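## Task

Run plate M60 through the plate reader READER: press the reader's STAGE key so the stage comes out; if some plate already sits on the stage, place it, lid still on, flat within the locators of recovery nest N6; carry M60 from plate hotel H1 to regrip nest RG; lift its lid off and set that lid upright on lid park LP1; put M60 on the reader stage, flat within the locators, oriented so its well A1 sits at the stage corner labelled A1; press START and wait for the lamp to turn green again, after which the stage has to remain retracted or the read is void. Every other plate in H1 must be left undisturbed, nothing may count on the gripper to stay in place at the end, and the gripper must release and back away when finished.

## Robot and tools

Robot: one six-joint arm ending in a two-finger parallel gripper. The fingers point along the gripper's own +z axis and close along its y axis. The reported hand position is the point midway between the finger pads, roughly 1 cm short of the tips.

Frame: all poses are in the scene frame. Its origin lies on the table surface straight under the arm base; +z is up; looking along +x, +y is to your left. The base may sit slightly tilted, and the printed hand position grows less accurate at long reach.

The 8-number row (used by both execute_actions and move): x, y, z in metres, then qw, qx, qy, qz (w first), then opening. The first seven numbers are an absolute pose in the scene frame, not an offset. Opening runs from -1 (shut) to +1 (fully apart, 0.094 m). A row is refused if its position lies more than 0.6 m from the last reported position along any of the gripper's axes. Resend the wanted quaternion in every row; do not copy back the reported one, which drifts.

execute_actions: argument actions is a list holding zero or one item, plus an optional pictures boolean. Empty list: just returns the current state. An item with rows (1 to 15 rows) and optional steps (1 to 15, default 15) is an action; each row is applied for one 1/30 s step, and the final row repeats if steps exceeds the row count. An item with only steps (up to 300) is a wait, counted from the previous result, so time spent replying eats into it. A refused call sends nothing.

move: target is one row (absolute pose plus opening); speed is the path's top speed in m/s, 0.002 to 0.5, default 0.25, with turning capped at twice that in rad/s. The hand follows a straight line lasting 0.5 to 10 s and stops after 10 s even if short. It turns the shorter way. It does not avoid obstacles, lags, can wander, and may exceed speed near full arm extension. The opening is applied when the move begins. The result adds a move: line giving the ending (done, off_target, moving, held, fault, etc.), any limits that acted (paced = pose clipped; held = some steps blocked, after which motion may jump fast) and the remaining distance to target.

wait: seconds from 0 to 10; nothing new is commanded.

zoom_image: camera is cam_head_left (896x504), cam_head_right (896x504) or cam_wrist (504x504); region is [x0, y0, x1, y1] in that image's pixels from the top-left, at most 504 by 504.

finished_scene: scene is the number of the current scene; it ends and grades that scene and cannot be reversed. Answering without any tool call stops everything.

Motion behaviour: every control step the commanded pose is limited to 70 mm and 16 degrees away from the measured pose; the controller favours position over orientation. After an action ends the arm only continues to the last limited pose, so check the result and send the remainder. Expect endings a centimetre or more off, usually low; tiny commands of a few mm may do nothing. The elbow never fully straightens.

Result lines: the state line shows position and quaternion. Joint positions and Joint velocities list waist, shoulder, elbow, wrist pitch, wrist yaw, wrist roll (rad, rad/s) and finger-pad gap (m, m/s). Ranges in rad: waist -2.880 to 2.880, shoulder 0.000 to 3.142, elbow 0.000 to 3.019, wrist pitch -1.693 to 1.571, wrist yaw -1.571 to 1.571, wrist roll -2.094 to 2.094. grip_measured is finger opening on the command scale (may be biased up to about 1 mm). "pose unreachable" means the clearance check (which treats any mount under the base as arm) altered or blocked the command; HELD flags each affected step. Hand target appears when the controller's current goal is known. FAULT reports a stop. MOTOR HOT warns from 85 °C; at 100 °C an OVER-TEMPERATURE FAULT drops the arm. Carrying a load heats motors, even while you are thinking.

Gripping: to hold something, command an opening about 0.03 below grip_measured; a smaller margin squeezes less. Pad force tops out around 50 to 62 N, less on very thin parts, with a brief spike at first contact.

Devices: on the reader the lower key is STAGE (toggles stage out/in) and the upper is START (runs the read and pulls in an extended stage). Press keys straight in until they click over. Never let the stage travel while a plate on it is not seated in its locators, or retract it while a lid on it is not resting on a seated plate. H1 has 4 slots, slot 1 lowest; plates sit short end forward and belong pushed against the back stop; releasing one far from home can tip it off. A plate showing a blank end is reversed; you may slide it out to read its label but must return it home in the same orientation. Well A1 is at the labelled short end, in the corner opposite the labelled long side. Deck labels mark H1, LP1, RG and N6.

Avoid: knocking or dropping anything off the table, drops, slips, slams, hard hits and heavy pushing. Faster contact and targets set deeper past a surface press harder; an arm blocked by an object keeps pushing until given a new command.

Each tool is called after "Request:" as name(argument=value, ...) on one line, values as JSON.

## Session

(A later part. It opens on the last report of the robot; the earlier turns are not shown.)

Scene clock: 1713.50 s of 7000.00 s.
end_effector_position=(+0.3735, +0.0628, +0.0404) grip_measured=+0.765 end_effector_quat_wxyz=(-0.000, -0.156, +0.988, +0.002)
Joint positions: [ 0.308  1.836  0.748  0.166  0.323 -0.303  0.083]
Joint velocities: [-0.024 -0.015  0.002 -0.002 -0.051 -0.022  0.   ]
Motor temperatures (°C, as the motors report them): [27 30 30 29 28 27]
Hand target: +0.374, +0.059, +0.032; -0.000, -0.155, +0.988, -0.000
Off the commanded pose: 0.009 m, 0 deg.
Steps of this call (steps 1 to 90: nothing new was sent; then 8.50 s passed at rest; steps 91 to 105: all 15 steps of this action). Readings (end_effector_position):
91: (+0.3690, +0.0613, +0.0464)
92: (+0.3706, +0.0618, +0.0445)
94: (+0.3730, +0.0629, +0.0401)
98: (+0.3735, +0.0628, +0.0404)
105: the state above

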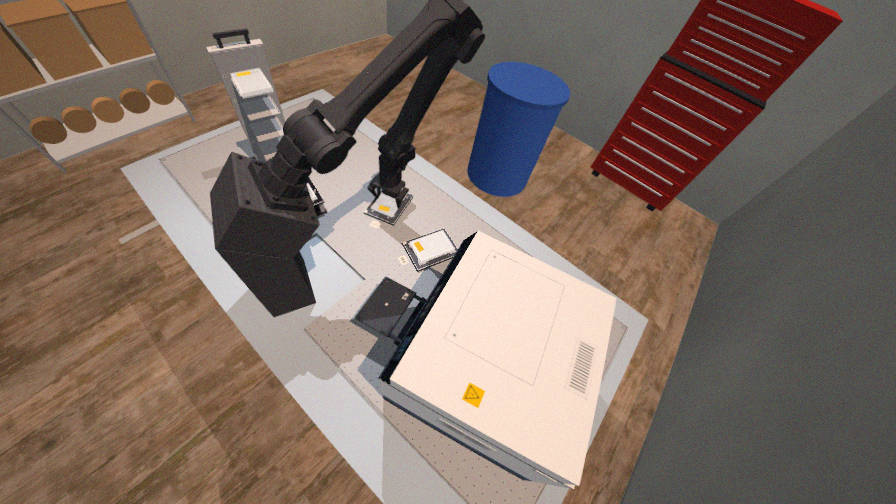

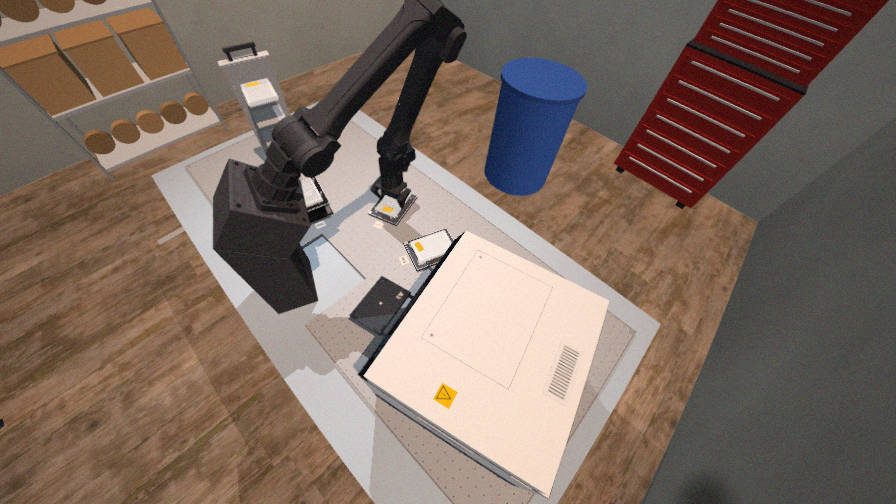

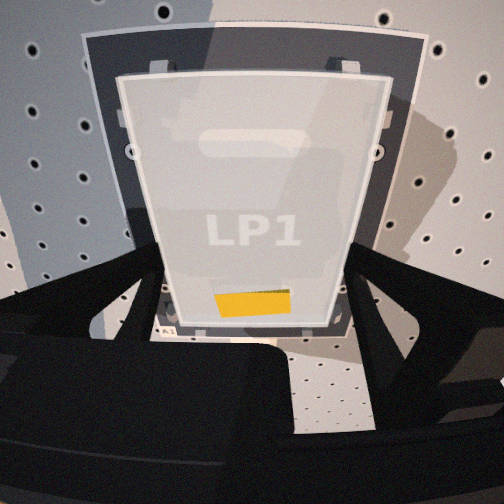

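Good. Release.

Request:
move(target=[0.374,0.062,0.041,0,0.155,-0.988,0,1], speed=0.02)

Request:
move(target=[0.367,0.06,0.11,0,0.155,-0.988,0,1], speed=0.08)

Request:
zoom_image(camera="cam_wrist", region=[120,20,380,300])

Scene clock: 1721.67 s of 7000.00 s.
end_effector_position=(+0.3730, +0.0623, +0.0404) grip_measured=+1.000 end_effector_quat_wxyz=(-0.001, -0.156, +0.988, +0.001)
Joint positions: [ 0.308  1.836  0.747  0.166  0.325 -0.303  0.094]
Joint velocities: [-0.005 -0.005 -0.032 -0.002 -0.081  0.007  0.   ]
Motor temperatures (°C, as the motors report them): [27 30 30 29 28 27]
Hand target: +0.374, +0.062, +0.041; -0.000, -0.155, +0.988, +0.000
Off the commanded pose: 0.001 m, 0 deg.
After step 90, 4.47 s passed at rest.
move: done

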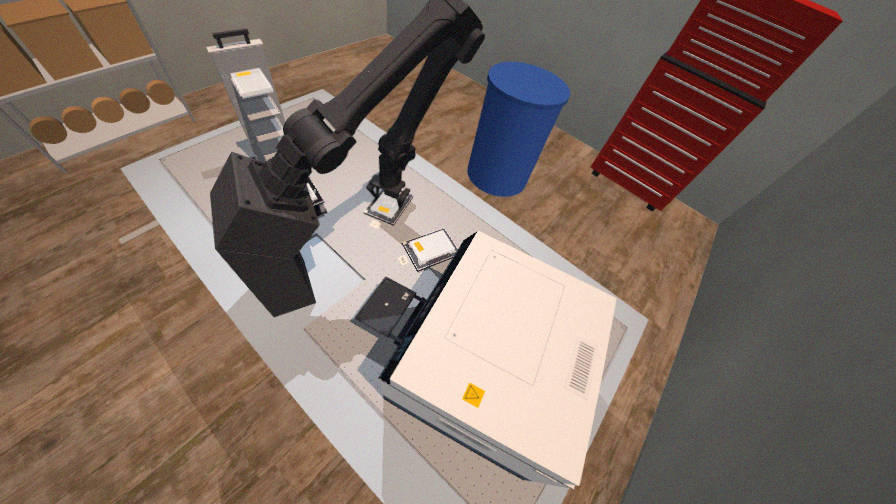

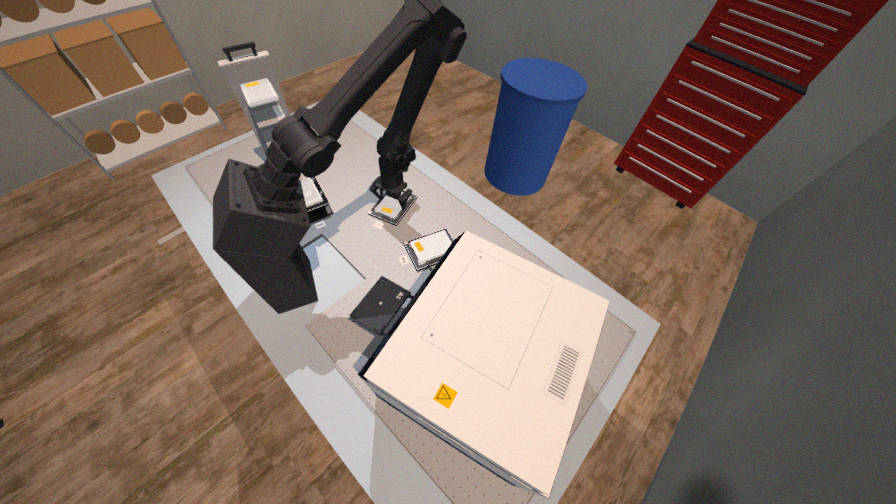

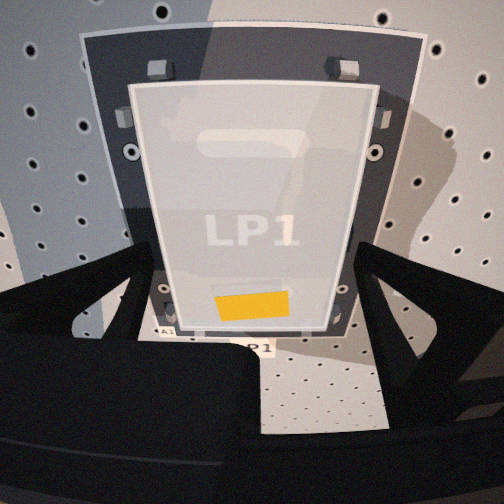

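Scene clock: 1722.90 s of 7000.00 s.
end_effector_position=(+0.3705, +0.0567, +0.1079) grip_measured=+1.000 end_effector_quat_wxyz=(+0.003, -0.156, +0.988, -0.002)
Joint positions: [ 0.355  1.617  0.642  0.047  0.36  -0.266  0.094]
Joint velocities: [-0.015  0.005 -0.002  0.002  0.007 -0.007  0.   ]
Motor temperatures (°C, as the motors report them): [27 30 30 29 28 27]
Hand target: +0.367, +0.060, +0.111; +0.000, -0.155, +0.988, +0.000
Off the commanded pose: 0.005 m, 0 deg.
move: done

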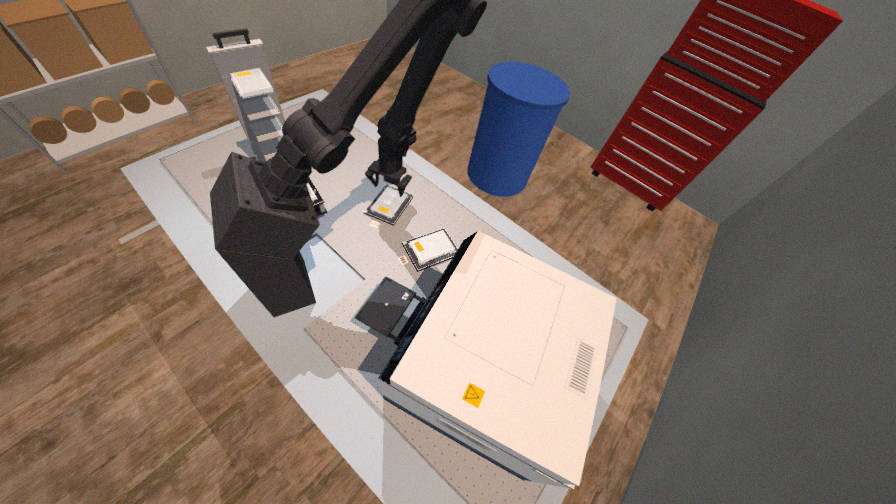

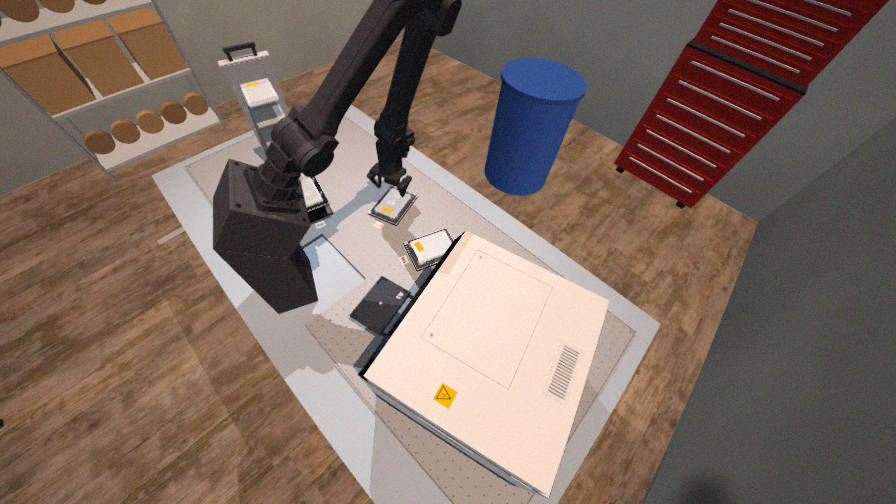

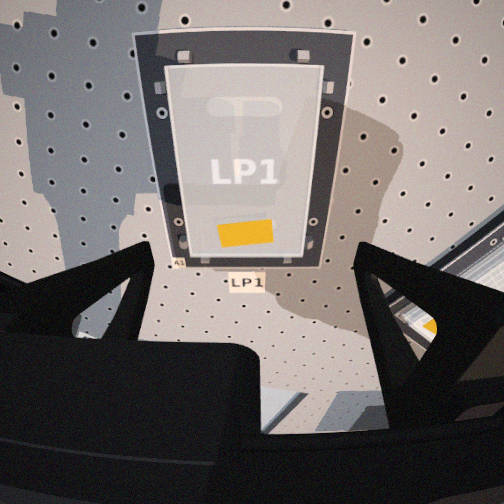

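Region (120, 20, 380, 300) of cam_wrist's 504x504 image, scaled by 1.800, with more detail than that image has; it fills the left 468 columns of this view, and the rest is white.

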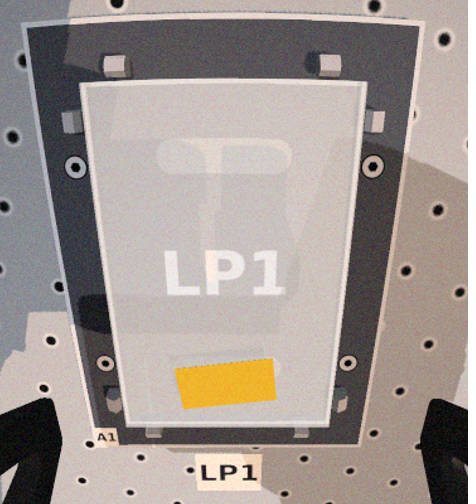

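Request:
zoom_image(camera="cam_head_left", region=[355,180,425,230])

Region (355, 180, 425, 230) of cam_head_left's 896x504 image, scaled by 7.200, with more detail than that image has; it fills the top 360 rows of this view, and the rest is white.

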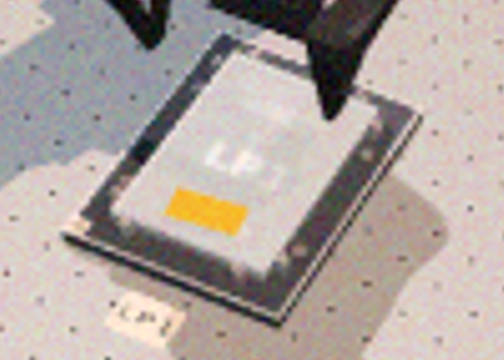

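Inconclusive; do the nudge.

Request:
move(target=[0.298,0.036,0.085,0,0.155,-0.988,0,-1], speed=0.1)

Request:
move(target=[0.298,0.036,0.040,0,0.155,-0.988,0,-1], speed=0.04)

Scene clock: 1742.07 s of 7000.00 s.
end_effector_position=(+0.3060, +0.0401, +0.0841) grip_measured=-0.995 end_effector_quat_wxyz=(+0.005, -0.150, +0.989, +0.001)
Joint positions: [ 0.288  1.725  0.505  0.315  0.313 -0.312  0.   ]
Joint velocities: [-0.005 -0.005 -0.007  0.002 -0.051 -0.007 -0.001]
Motor temperatures (°C, as the motors report them): [27 30 30 29 28 27]
Hand target: +0.298, +0.036, +0.083; -0.000, -0.155, +0.988, -0.000
Off the commanded pose: 0.009 m, 1 deg.
After step 90, 15.03 s passed at rest.
move: done

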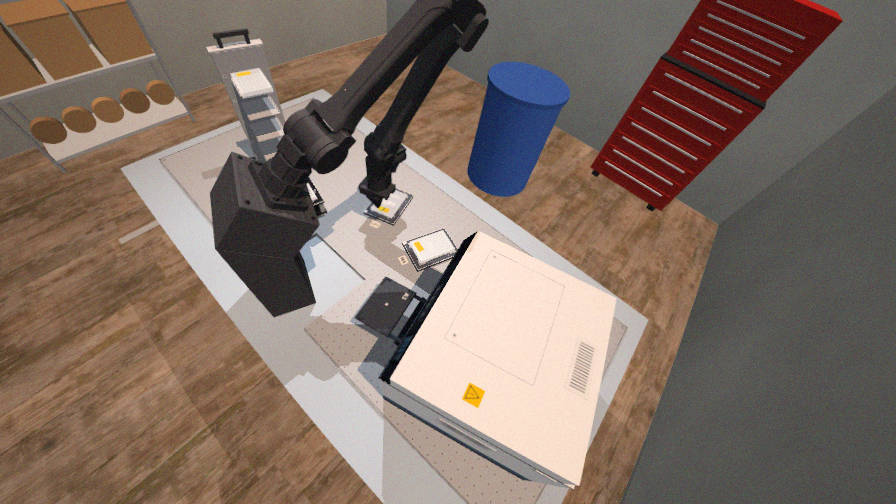

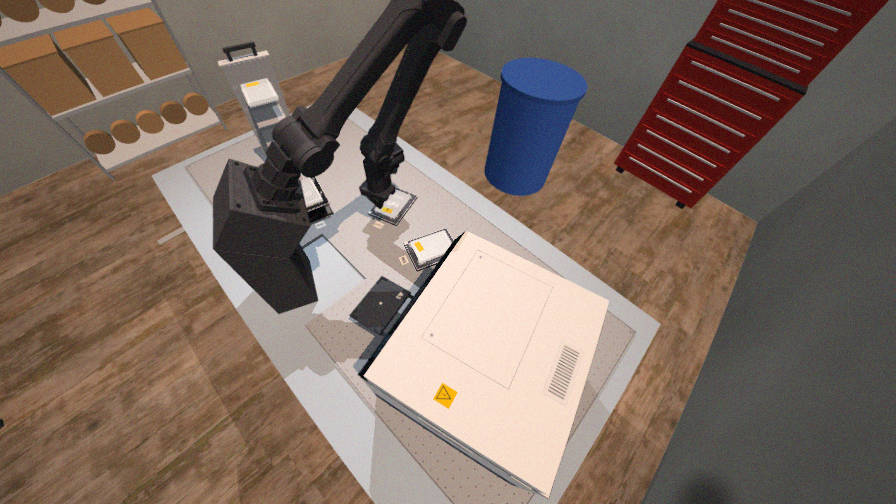

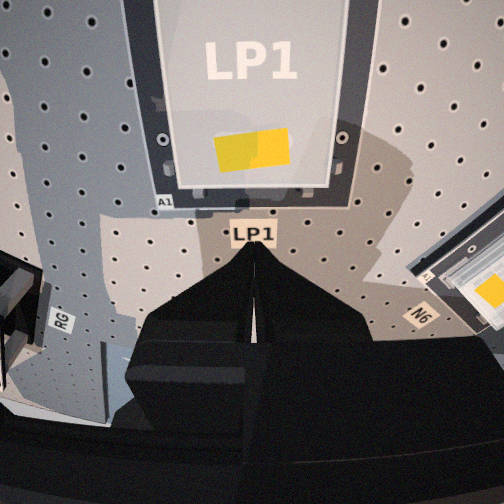

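Scene clock: 1743.50 s of 7000.00 s.
end_effector_position=(+0.2971, +0.0394, +0.0430) grip_measured=-0.995 end_effector_quat_wxyz=(-0.002, -0.154, +0.988, +0.002)
Joint positions: [ 0.248  1.879  0.562  0.407  0.288 -0.347  0.   ]
Joint velocities: [-0.015 -0.015  0.012 -0.012  0.007 -0.022 -0.   ]
Motor temperatures (°C, as the motors report them): [27 30 30 29 28 27]
Hand target: +0.298, +0.036, +0.039; +0.000, -0.155, +0.988, -0.000
Off the commanded pose: 0.005 m, 0 deg.
move: done

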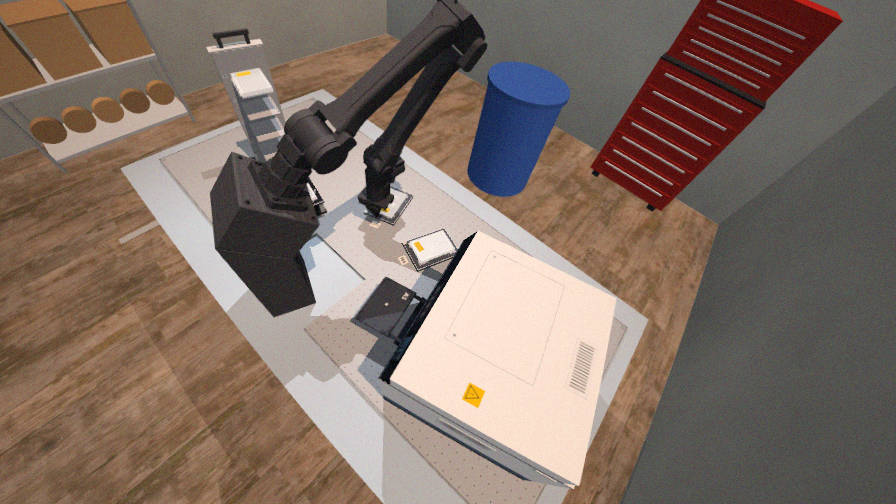

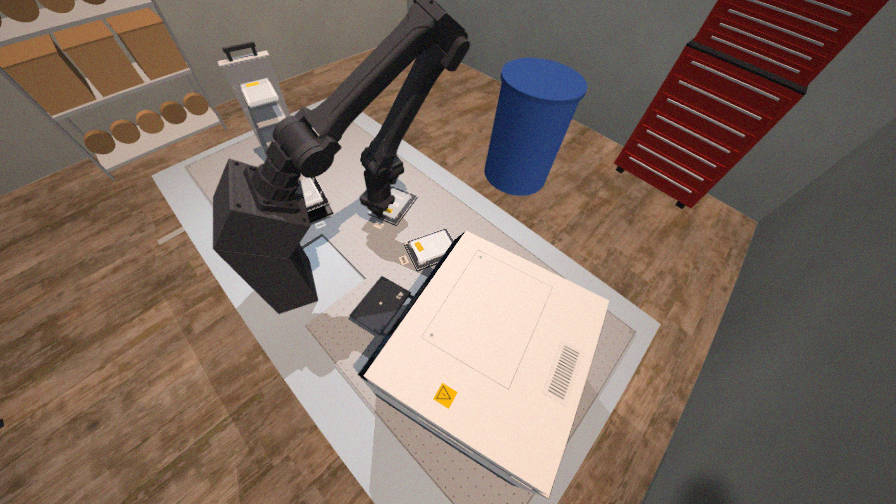

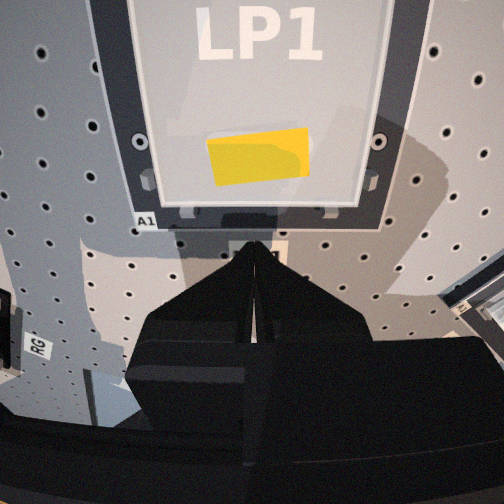

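Request:
move(target=[0.319,0.043,0.044,0,0.155,-0.988,0,-1], speed=0.01)

Scene clock: 1753.80 s of 7000.00 s.
end_effector_position=(+0.3126, +0.0387, +0.0413) grip_measured=-0.995 end_effector_quat_wxyz=(-0.005, -0.156, +0.988, -0.001)
Joint positions: [ 0.25   1.862  0.6    0.345  0.297 -0.348  0.   ]
Joint velocities: [-0.015 -0.005 -0.007  0.002 -0.051 -0.022  0.001]
Motor temperatures (°C, as the motors report them): [27 29 30 29 28 27]
Hand target: +0.319, +0.043, +0.044; -0.000, -0.155, +0.988, +0.000
Off the commanded pose: 0.008 m, 1 deg.
After step 90, 4.87 s passed at rest.
move: done

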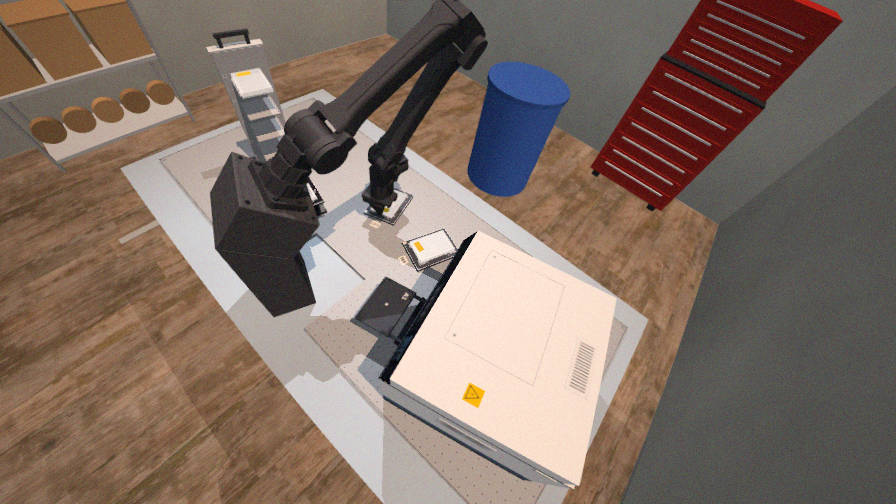

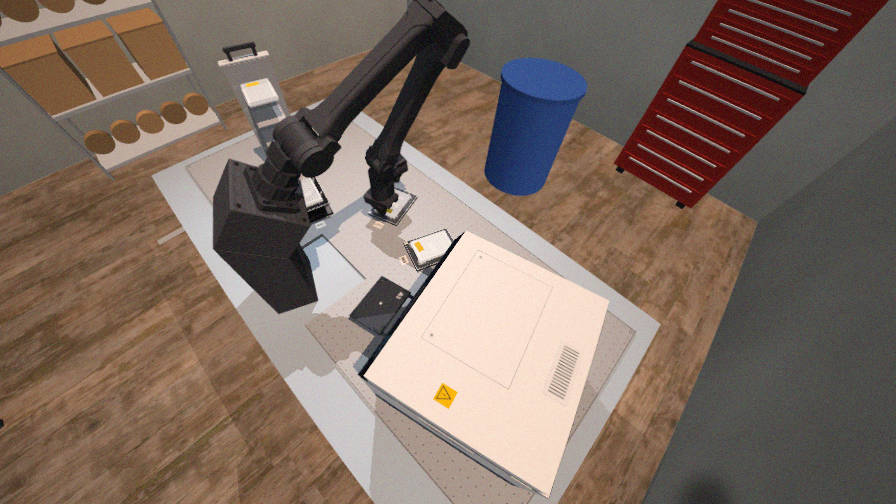

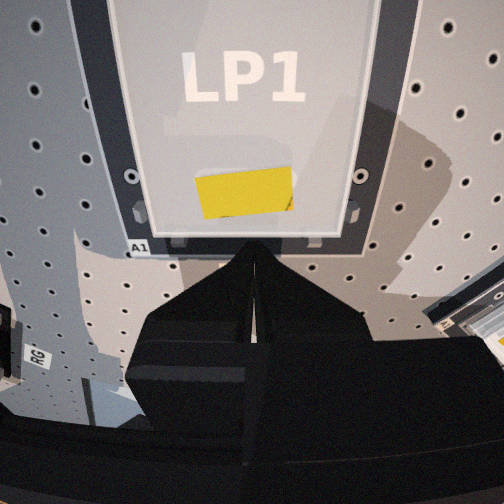

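Request:
execute_actions(actions=[{"rows":[[0.324,0.043,0.043,0,0.155,-0.988,0,-1]],"steps":15}])

Scene clock: 1766.30 s of 7000.00 s.
end_effector_position=(+0.3191, +0.0388, +0.0399) grip_measured=-0.995 end_effector_quat_wxyz=(-0.003, -0.155, +0.988, -0.002)
Joint positions: [ 0.25   1.86   0.615  0.332  0.297 -0.348  0.   ]
Joint velocities: [-0.005 -0.015 -0.012  0.002 -0.022 -0.051 -0.   ]
Motor temperatures (°C, as the motors report them): [27 30 30 29 28 27]
Hand target: +0.324, +0.043, +0.043; +0.000, -0.155, +0.988, +0.000
Off the commanded pose: 0.007 m, 0 deg.
Steps of this call (steps 1 to 90: nothing new was sent; then 9.00 s passed at rest; steps 91 to 105: all 15 steps of this action). Readings (end_effector_position):
91: (+0.3128, +0.0387, +0.0412)
92: (+0.3132, +0.0388, +0.0408)
94: (+0.3156, +0.0389, +0.0401)
98: (+0.3189, +0.0388, +0.0399)
105: the state above

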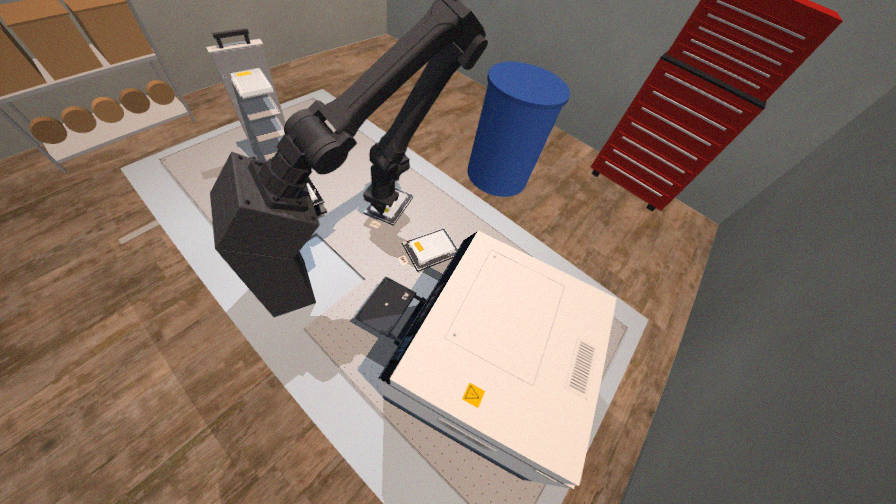

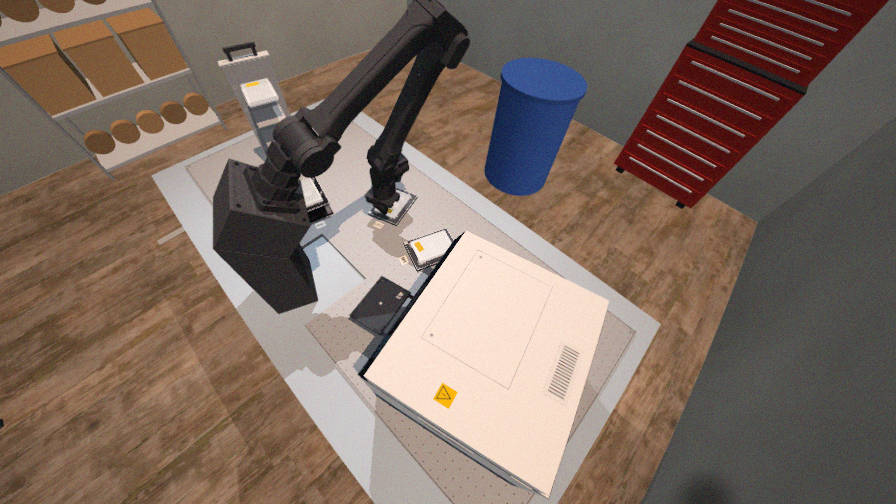

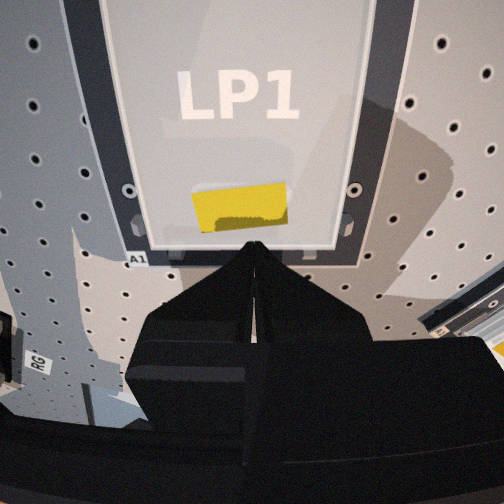

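Request:
execute_actions(actions=[{"rows":[[0.327,0.043,0.043,0,0.155,-0.988,0,-1]],"steps":15}], pictures=false)

Request:
move(target=[0.305,0.036,0.05,0,0.155,-0.988,0,-1], speed=0.04)

Request:
move(target=[0.355,0.056,0.11,0,0.155,-0.988,0,1], speed=0.1)

Request:
zoom_image(camera="cam_wrist", region=[110,0,390,300])

Scene clock: 1775.73 s of 7000.00 s.
end_effector_position=(+0.3206, +0.0388, +0.0398) grip_measured=-0.995 end_effector_quat_wxyz=(-0.005, -0.156, +0.988, -0.001)
Joint positions: [ 0.25   1.857  0.62   0.321  0.297 -0.348  0.   ]
Joint velocities: [ 0.005 -0.005 -0.007  0.002  0.007 -0.051  0.   ]
Motor temperatures (°C, as the motors report them): [27 30 30 29 28 27]
Hand target: +0.327, +0.043, +0.043; +0.000, -0.155, +0.988, +0.000
Off the commanded pose: 0.008 m, 1 deg.
Steps of this call (steps 1 to 90: nothing new was sent; then 5.93 s passed at rest; steps 91 to 105: all 15 steps of this action). Readings (end_effector_position):
91: (+0.3191, +0.0388, +0.0399)
92: (+0.3187, +0.0389, +0.0398)
94: (+0.3192, +0.0389, +0.0397)
98: (+0.3203, +0.0388, +0.0398)
105: the state above

Scene clock: 1776.77 s of 7000.00 s.
end_effector_position=(+0.3068, +0.0383, +0.0450) grip_measured=-0.995 end_effector_quat_wxyz=(-0.004, -0.155, +0.988, +0.000)
Joint positions: [ 0.25   1.857  0.58   0.363  0.294 -0.348  0.   ]
Joint velocities: [ 0.015 -0.024 -0.007  0.007 -0.066 -0.022 -0.001]
Motor temperatures (°C, as the motors report them): [27 30 30 29 28 27]
Hand target: +0.305, +0.036, +0.050; -0.000, -0.155, +0.988, +0.000
Off the commanded pose: 0.006 m, 0 deg.
move: done

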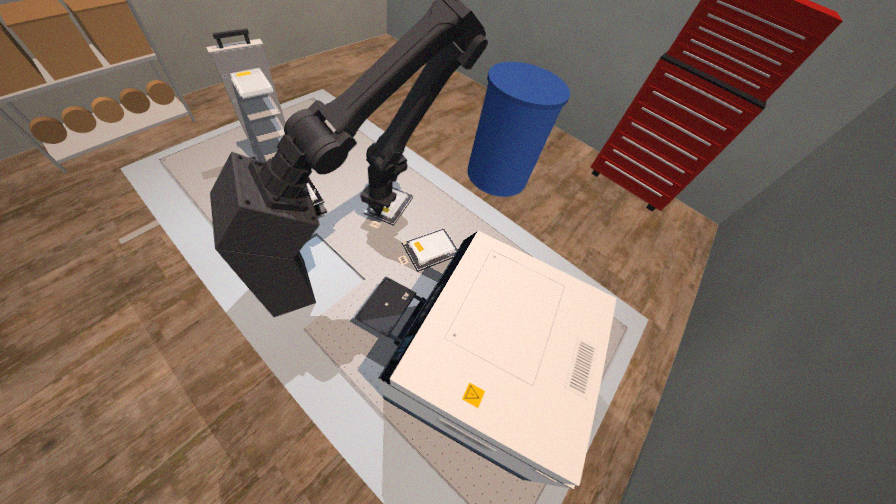

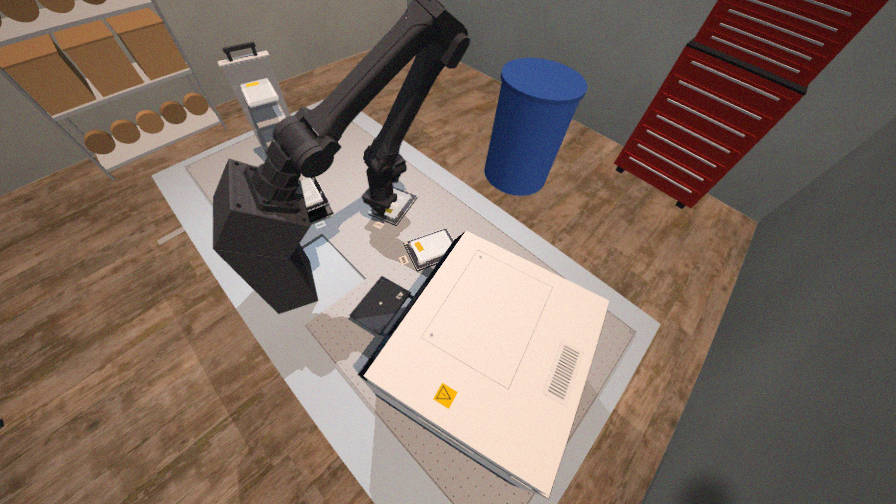

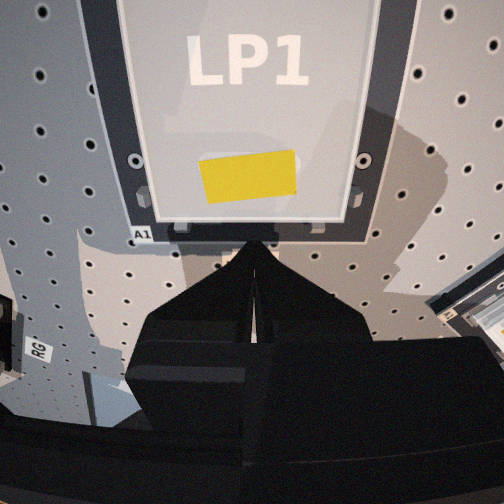

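Scene clock: 1777.97 s of 7000.00 s.
end_effector_position=(+0.3547, +0.0528, +0.1101) grip_measured=+1.000 end_effector_quat_wxyz=(+0.001, -0.158, +0.987, -0.001)
Joint positions: [ 0.348  1.608  0.6    0.077  0.354 -0.273  0.094]
Joint velocities: [-0.015 -0.005  0.002 -0.017 -0.007  0.007  0.   ]
Motor temperatures (°C, as the motors report them): [27 30 30 29 28 27]
Hand target: +0.355, +0.056, +0.112; -0.000, -0.155, +0.988, +0.000
Off the commanded pose: 0.003 m, 0 deg.
move: done

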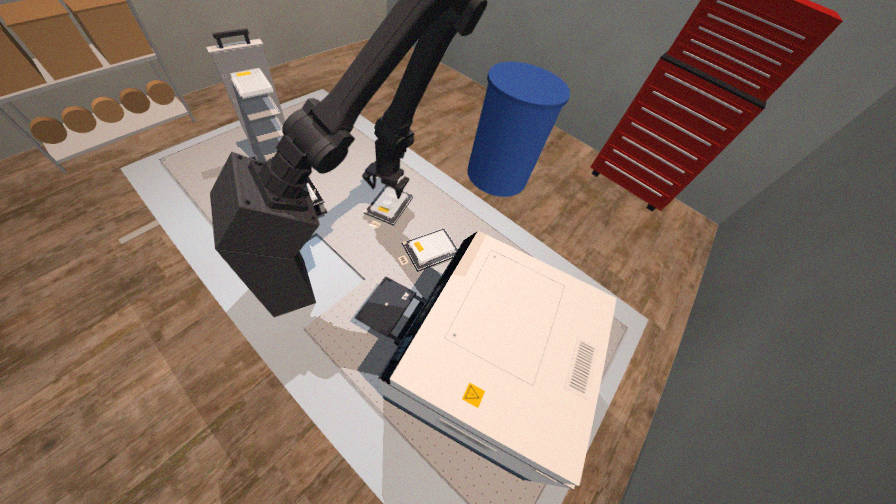

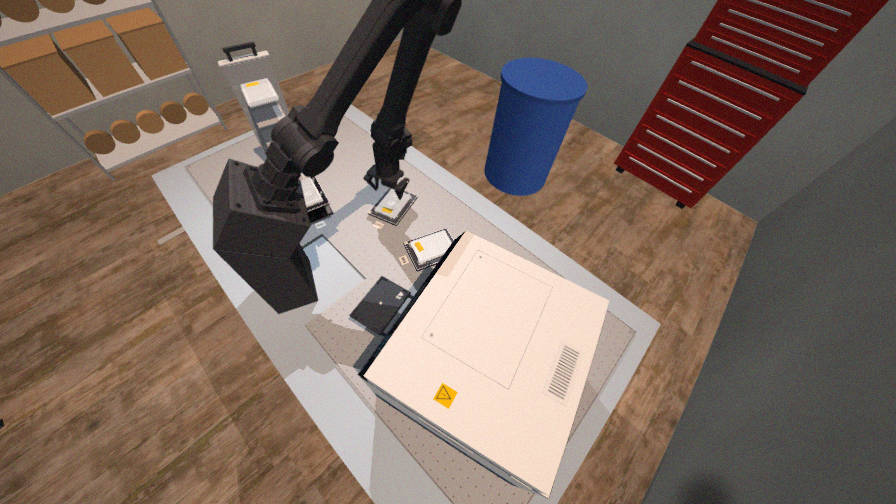

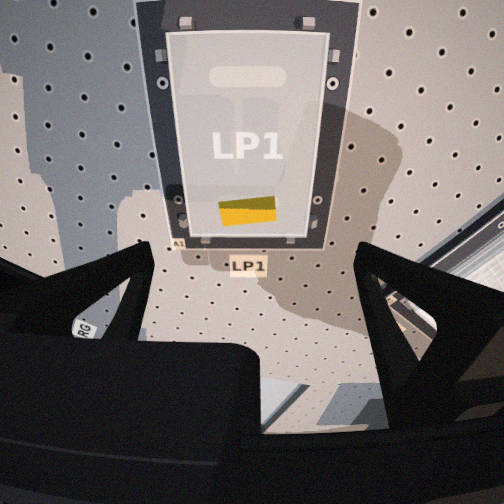

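Region (110, 0, 390, 300) of cam_wrist's 504x504 image, scaled by 1.680, with more detail than that image has; it fills the left 470 columns of this view, and the rest is white.

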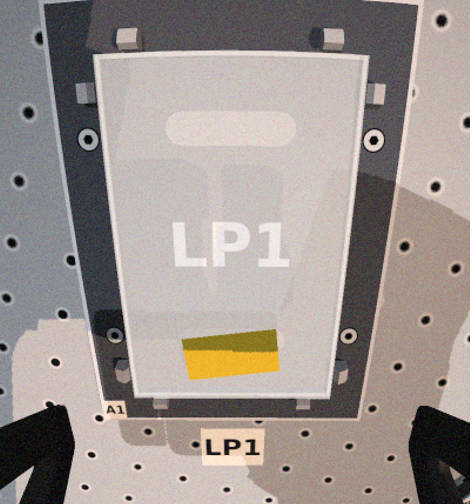

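Request:
move(target=[0.25,0.2,0.16,0,-0.62,0.785,0,1])

Request:
move(target=[0.152,0.279,0.125,0,-0.62,0.785,0,1], speed=0.15)

Scene clock: 1797.67 s of 7000.00 s.
end_effector_position=(+0.2511, +0.2022, +0.1602) grip_measured=+1.000 end_effector_quat_wxyz=(+0.002, -0.608, +0.794, +0.002)
Joint positions: [ 0.873  1.764  0.542  0.048  0.614 -0.751  0.094]
Joint velocities: [-0.015 -0.005  0.007 -0.022  0.022  0.022  0.   ]
Motor temperatures (°C, as the motors report them): [27 30 30 29 28 27]
Hand target: +0.249, +0.204, +0.160; -0.001, -0.619, +0.785, +0.002
Off the commanded pose: 0.002 m, 2 deg.
After step 90, 14.23 s passed at rest.
move: done

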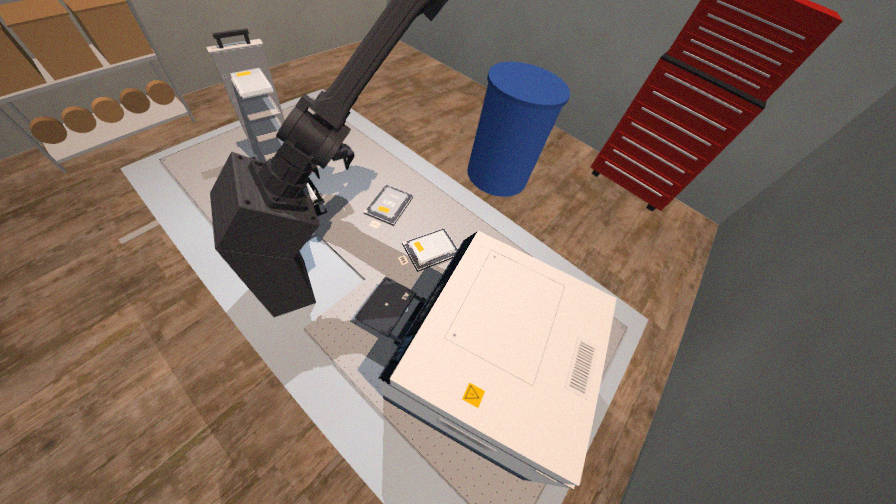

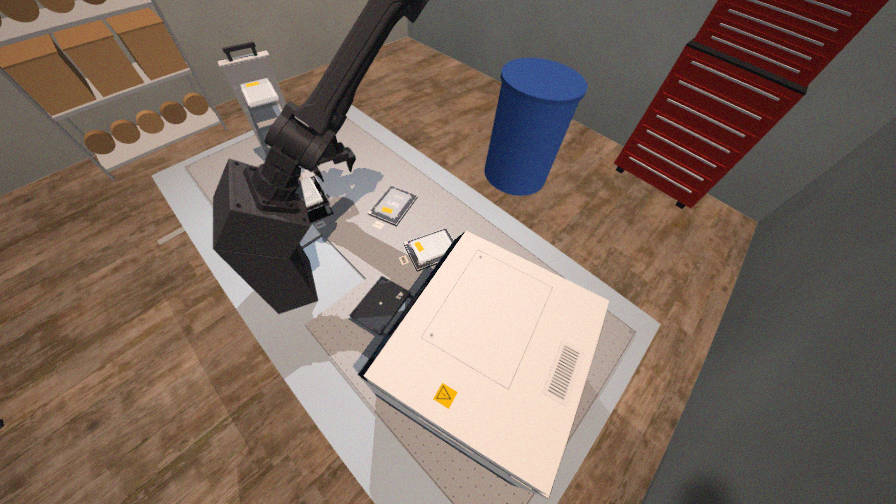

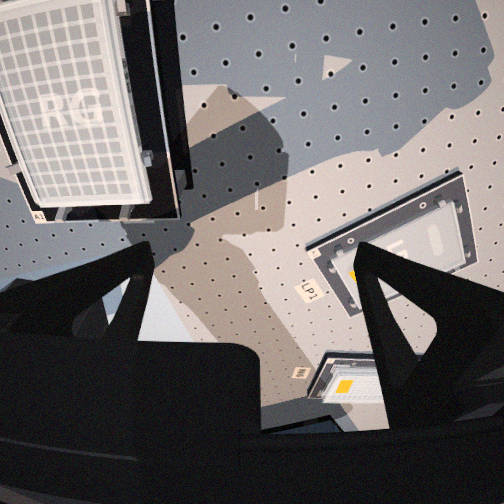

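Scene clock: 1799.03 s of 7000.00 s.
end_effector_position=(+0.1480, +0.2762, +0.1232) grip_measured=+1.000 end_effector_quat_wxyz=(-0.008, -0.627, +0.779, +0.000)
Joint positions: [ 1.106  2.161  0.647  0.142  0.684 -0.502  0.094]
Joint velocities: [-0.015 -0.015  0.017  0.007  0.007  0.037  0.   ]
Motor temperatures (°C, as the motors report them): [27 29 30 29 28 27]
Hand target: +0.150, +0.281, +0.124; -0.001, -0.620, +0.785, +0.001
Off the commanded pose: 0.005 m, 1 deg.
move: done

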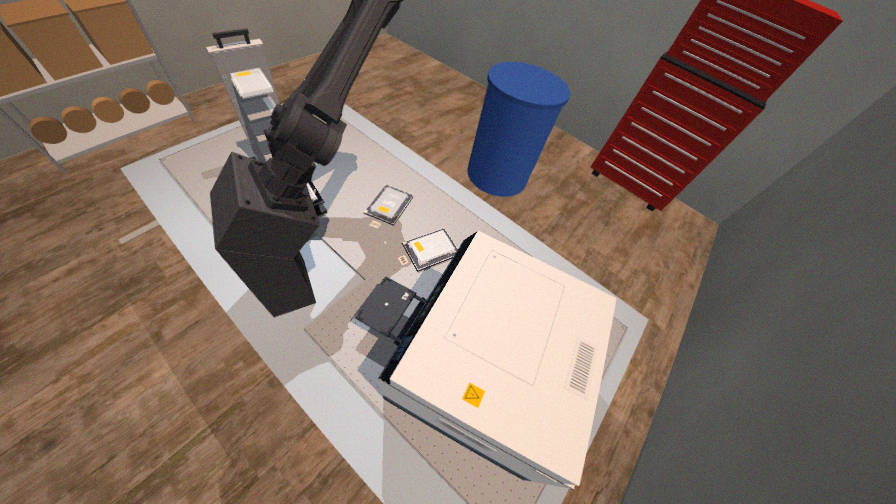

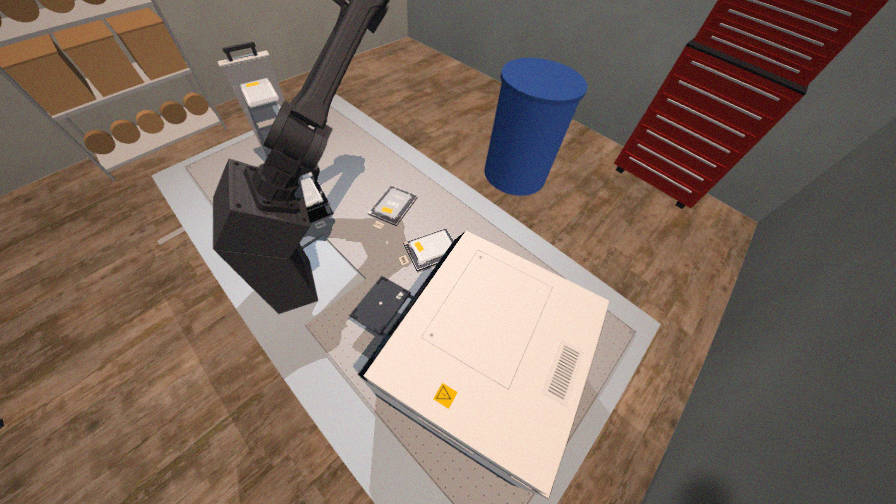

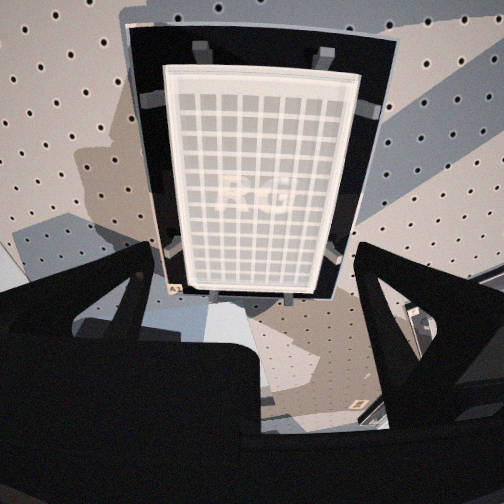

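Request:
move(target=[0.152,0.281,0.078,0,-0.62,0.785,0,1], speed=0.04)

Scene clock: 1807.50 s of 7000.00 s.
end_effector_position=(+0.1512, +0.2825, +0.0827) grip_measured=+1.000 end_effector_quat_wxyz=(+0.002, -0.620, +0.785, +0.000)
Joint positions: [ 1.035  2.274  0.697  0.287  0.67  -0.589  0.094]
Joint velocities: [-0.005 -0.015 -0.012  0.007  0.007 -0.066  0.   ]
Motor temperatures (°C, as the motors report them): [27 29 30 29 28 27]
Hand target: +0.152, +0.281, +0.077; +0.000, -0.620, +0.785, -0.000
Off the commanded pose: 0.005 m, 0 deg.
After step 90, 4.03 s passed at rest.
move: done

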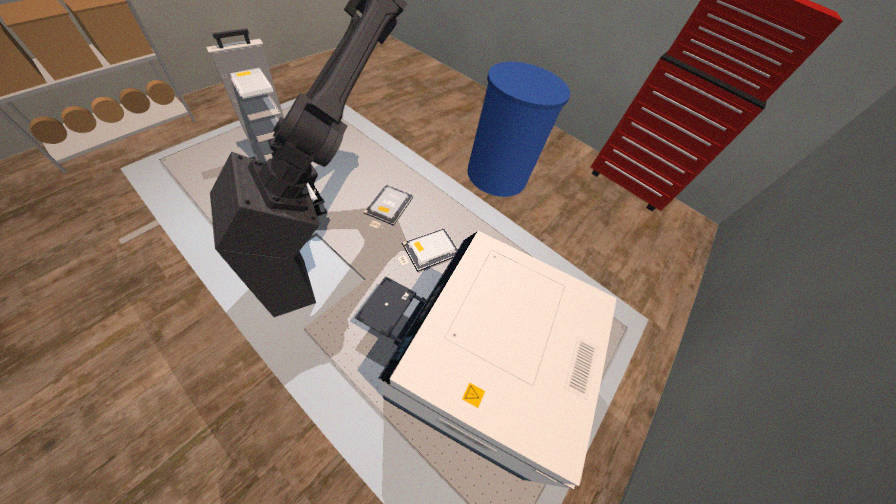

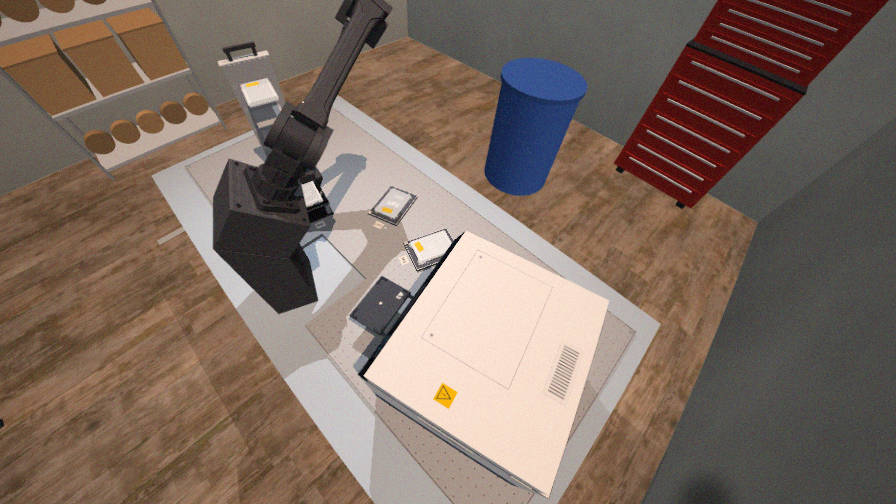

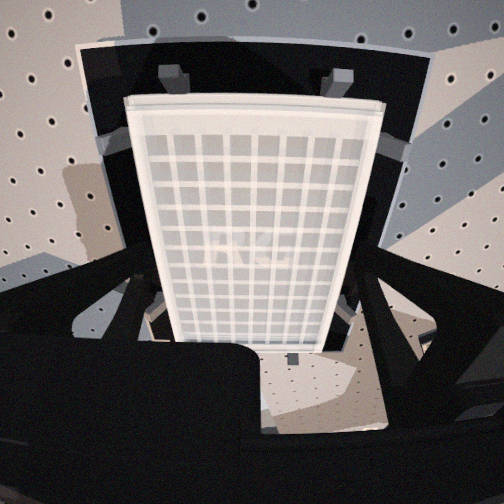

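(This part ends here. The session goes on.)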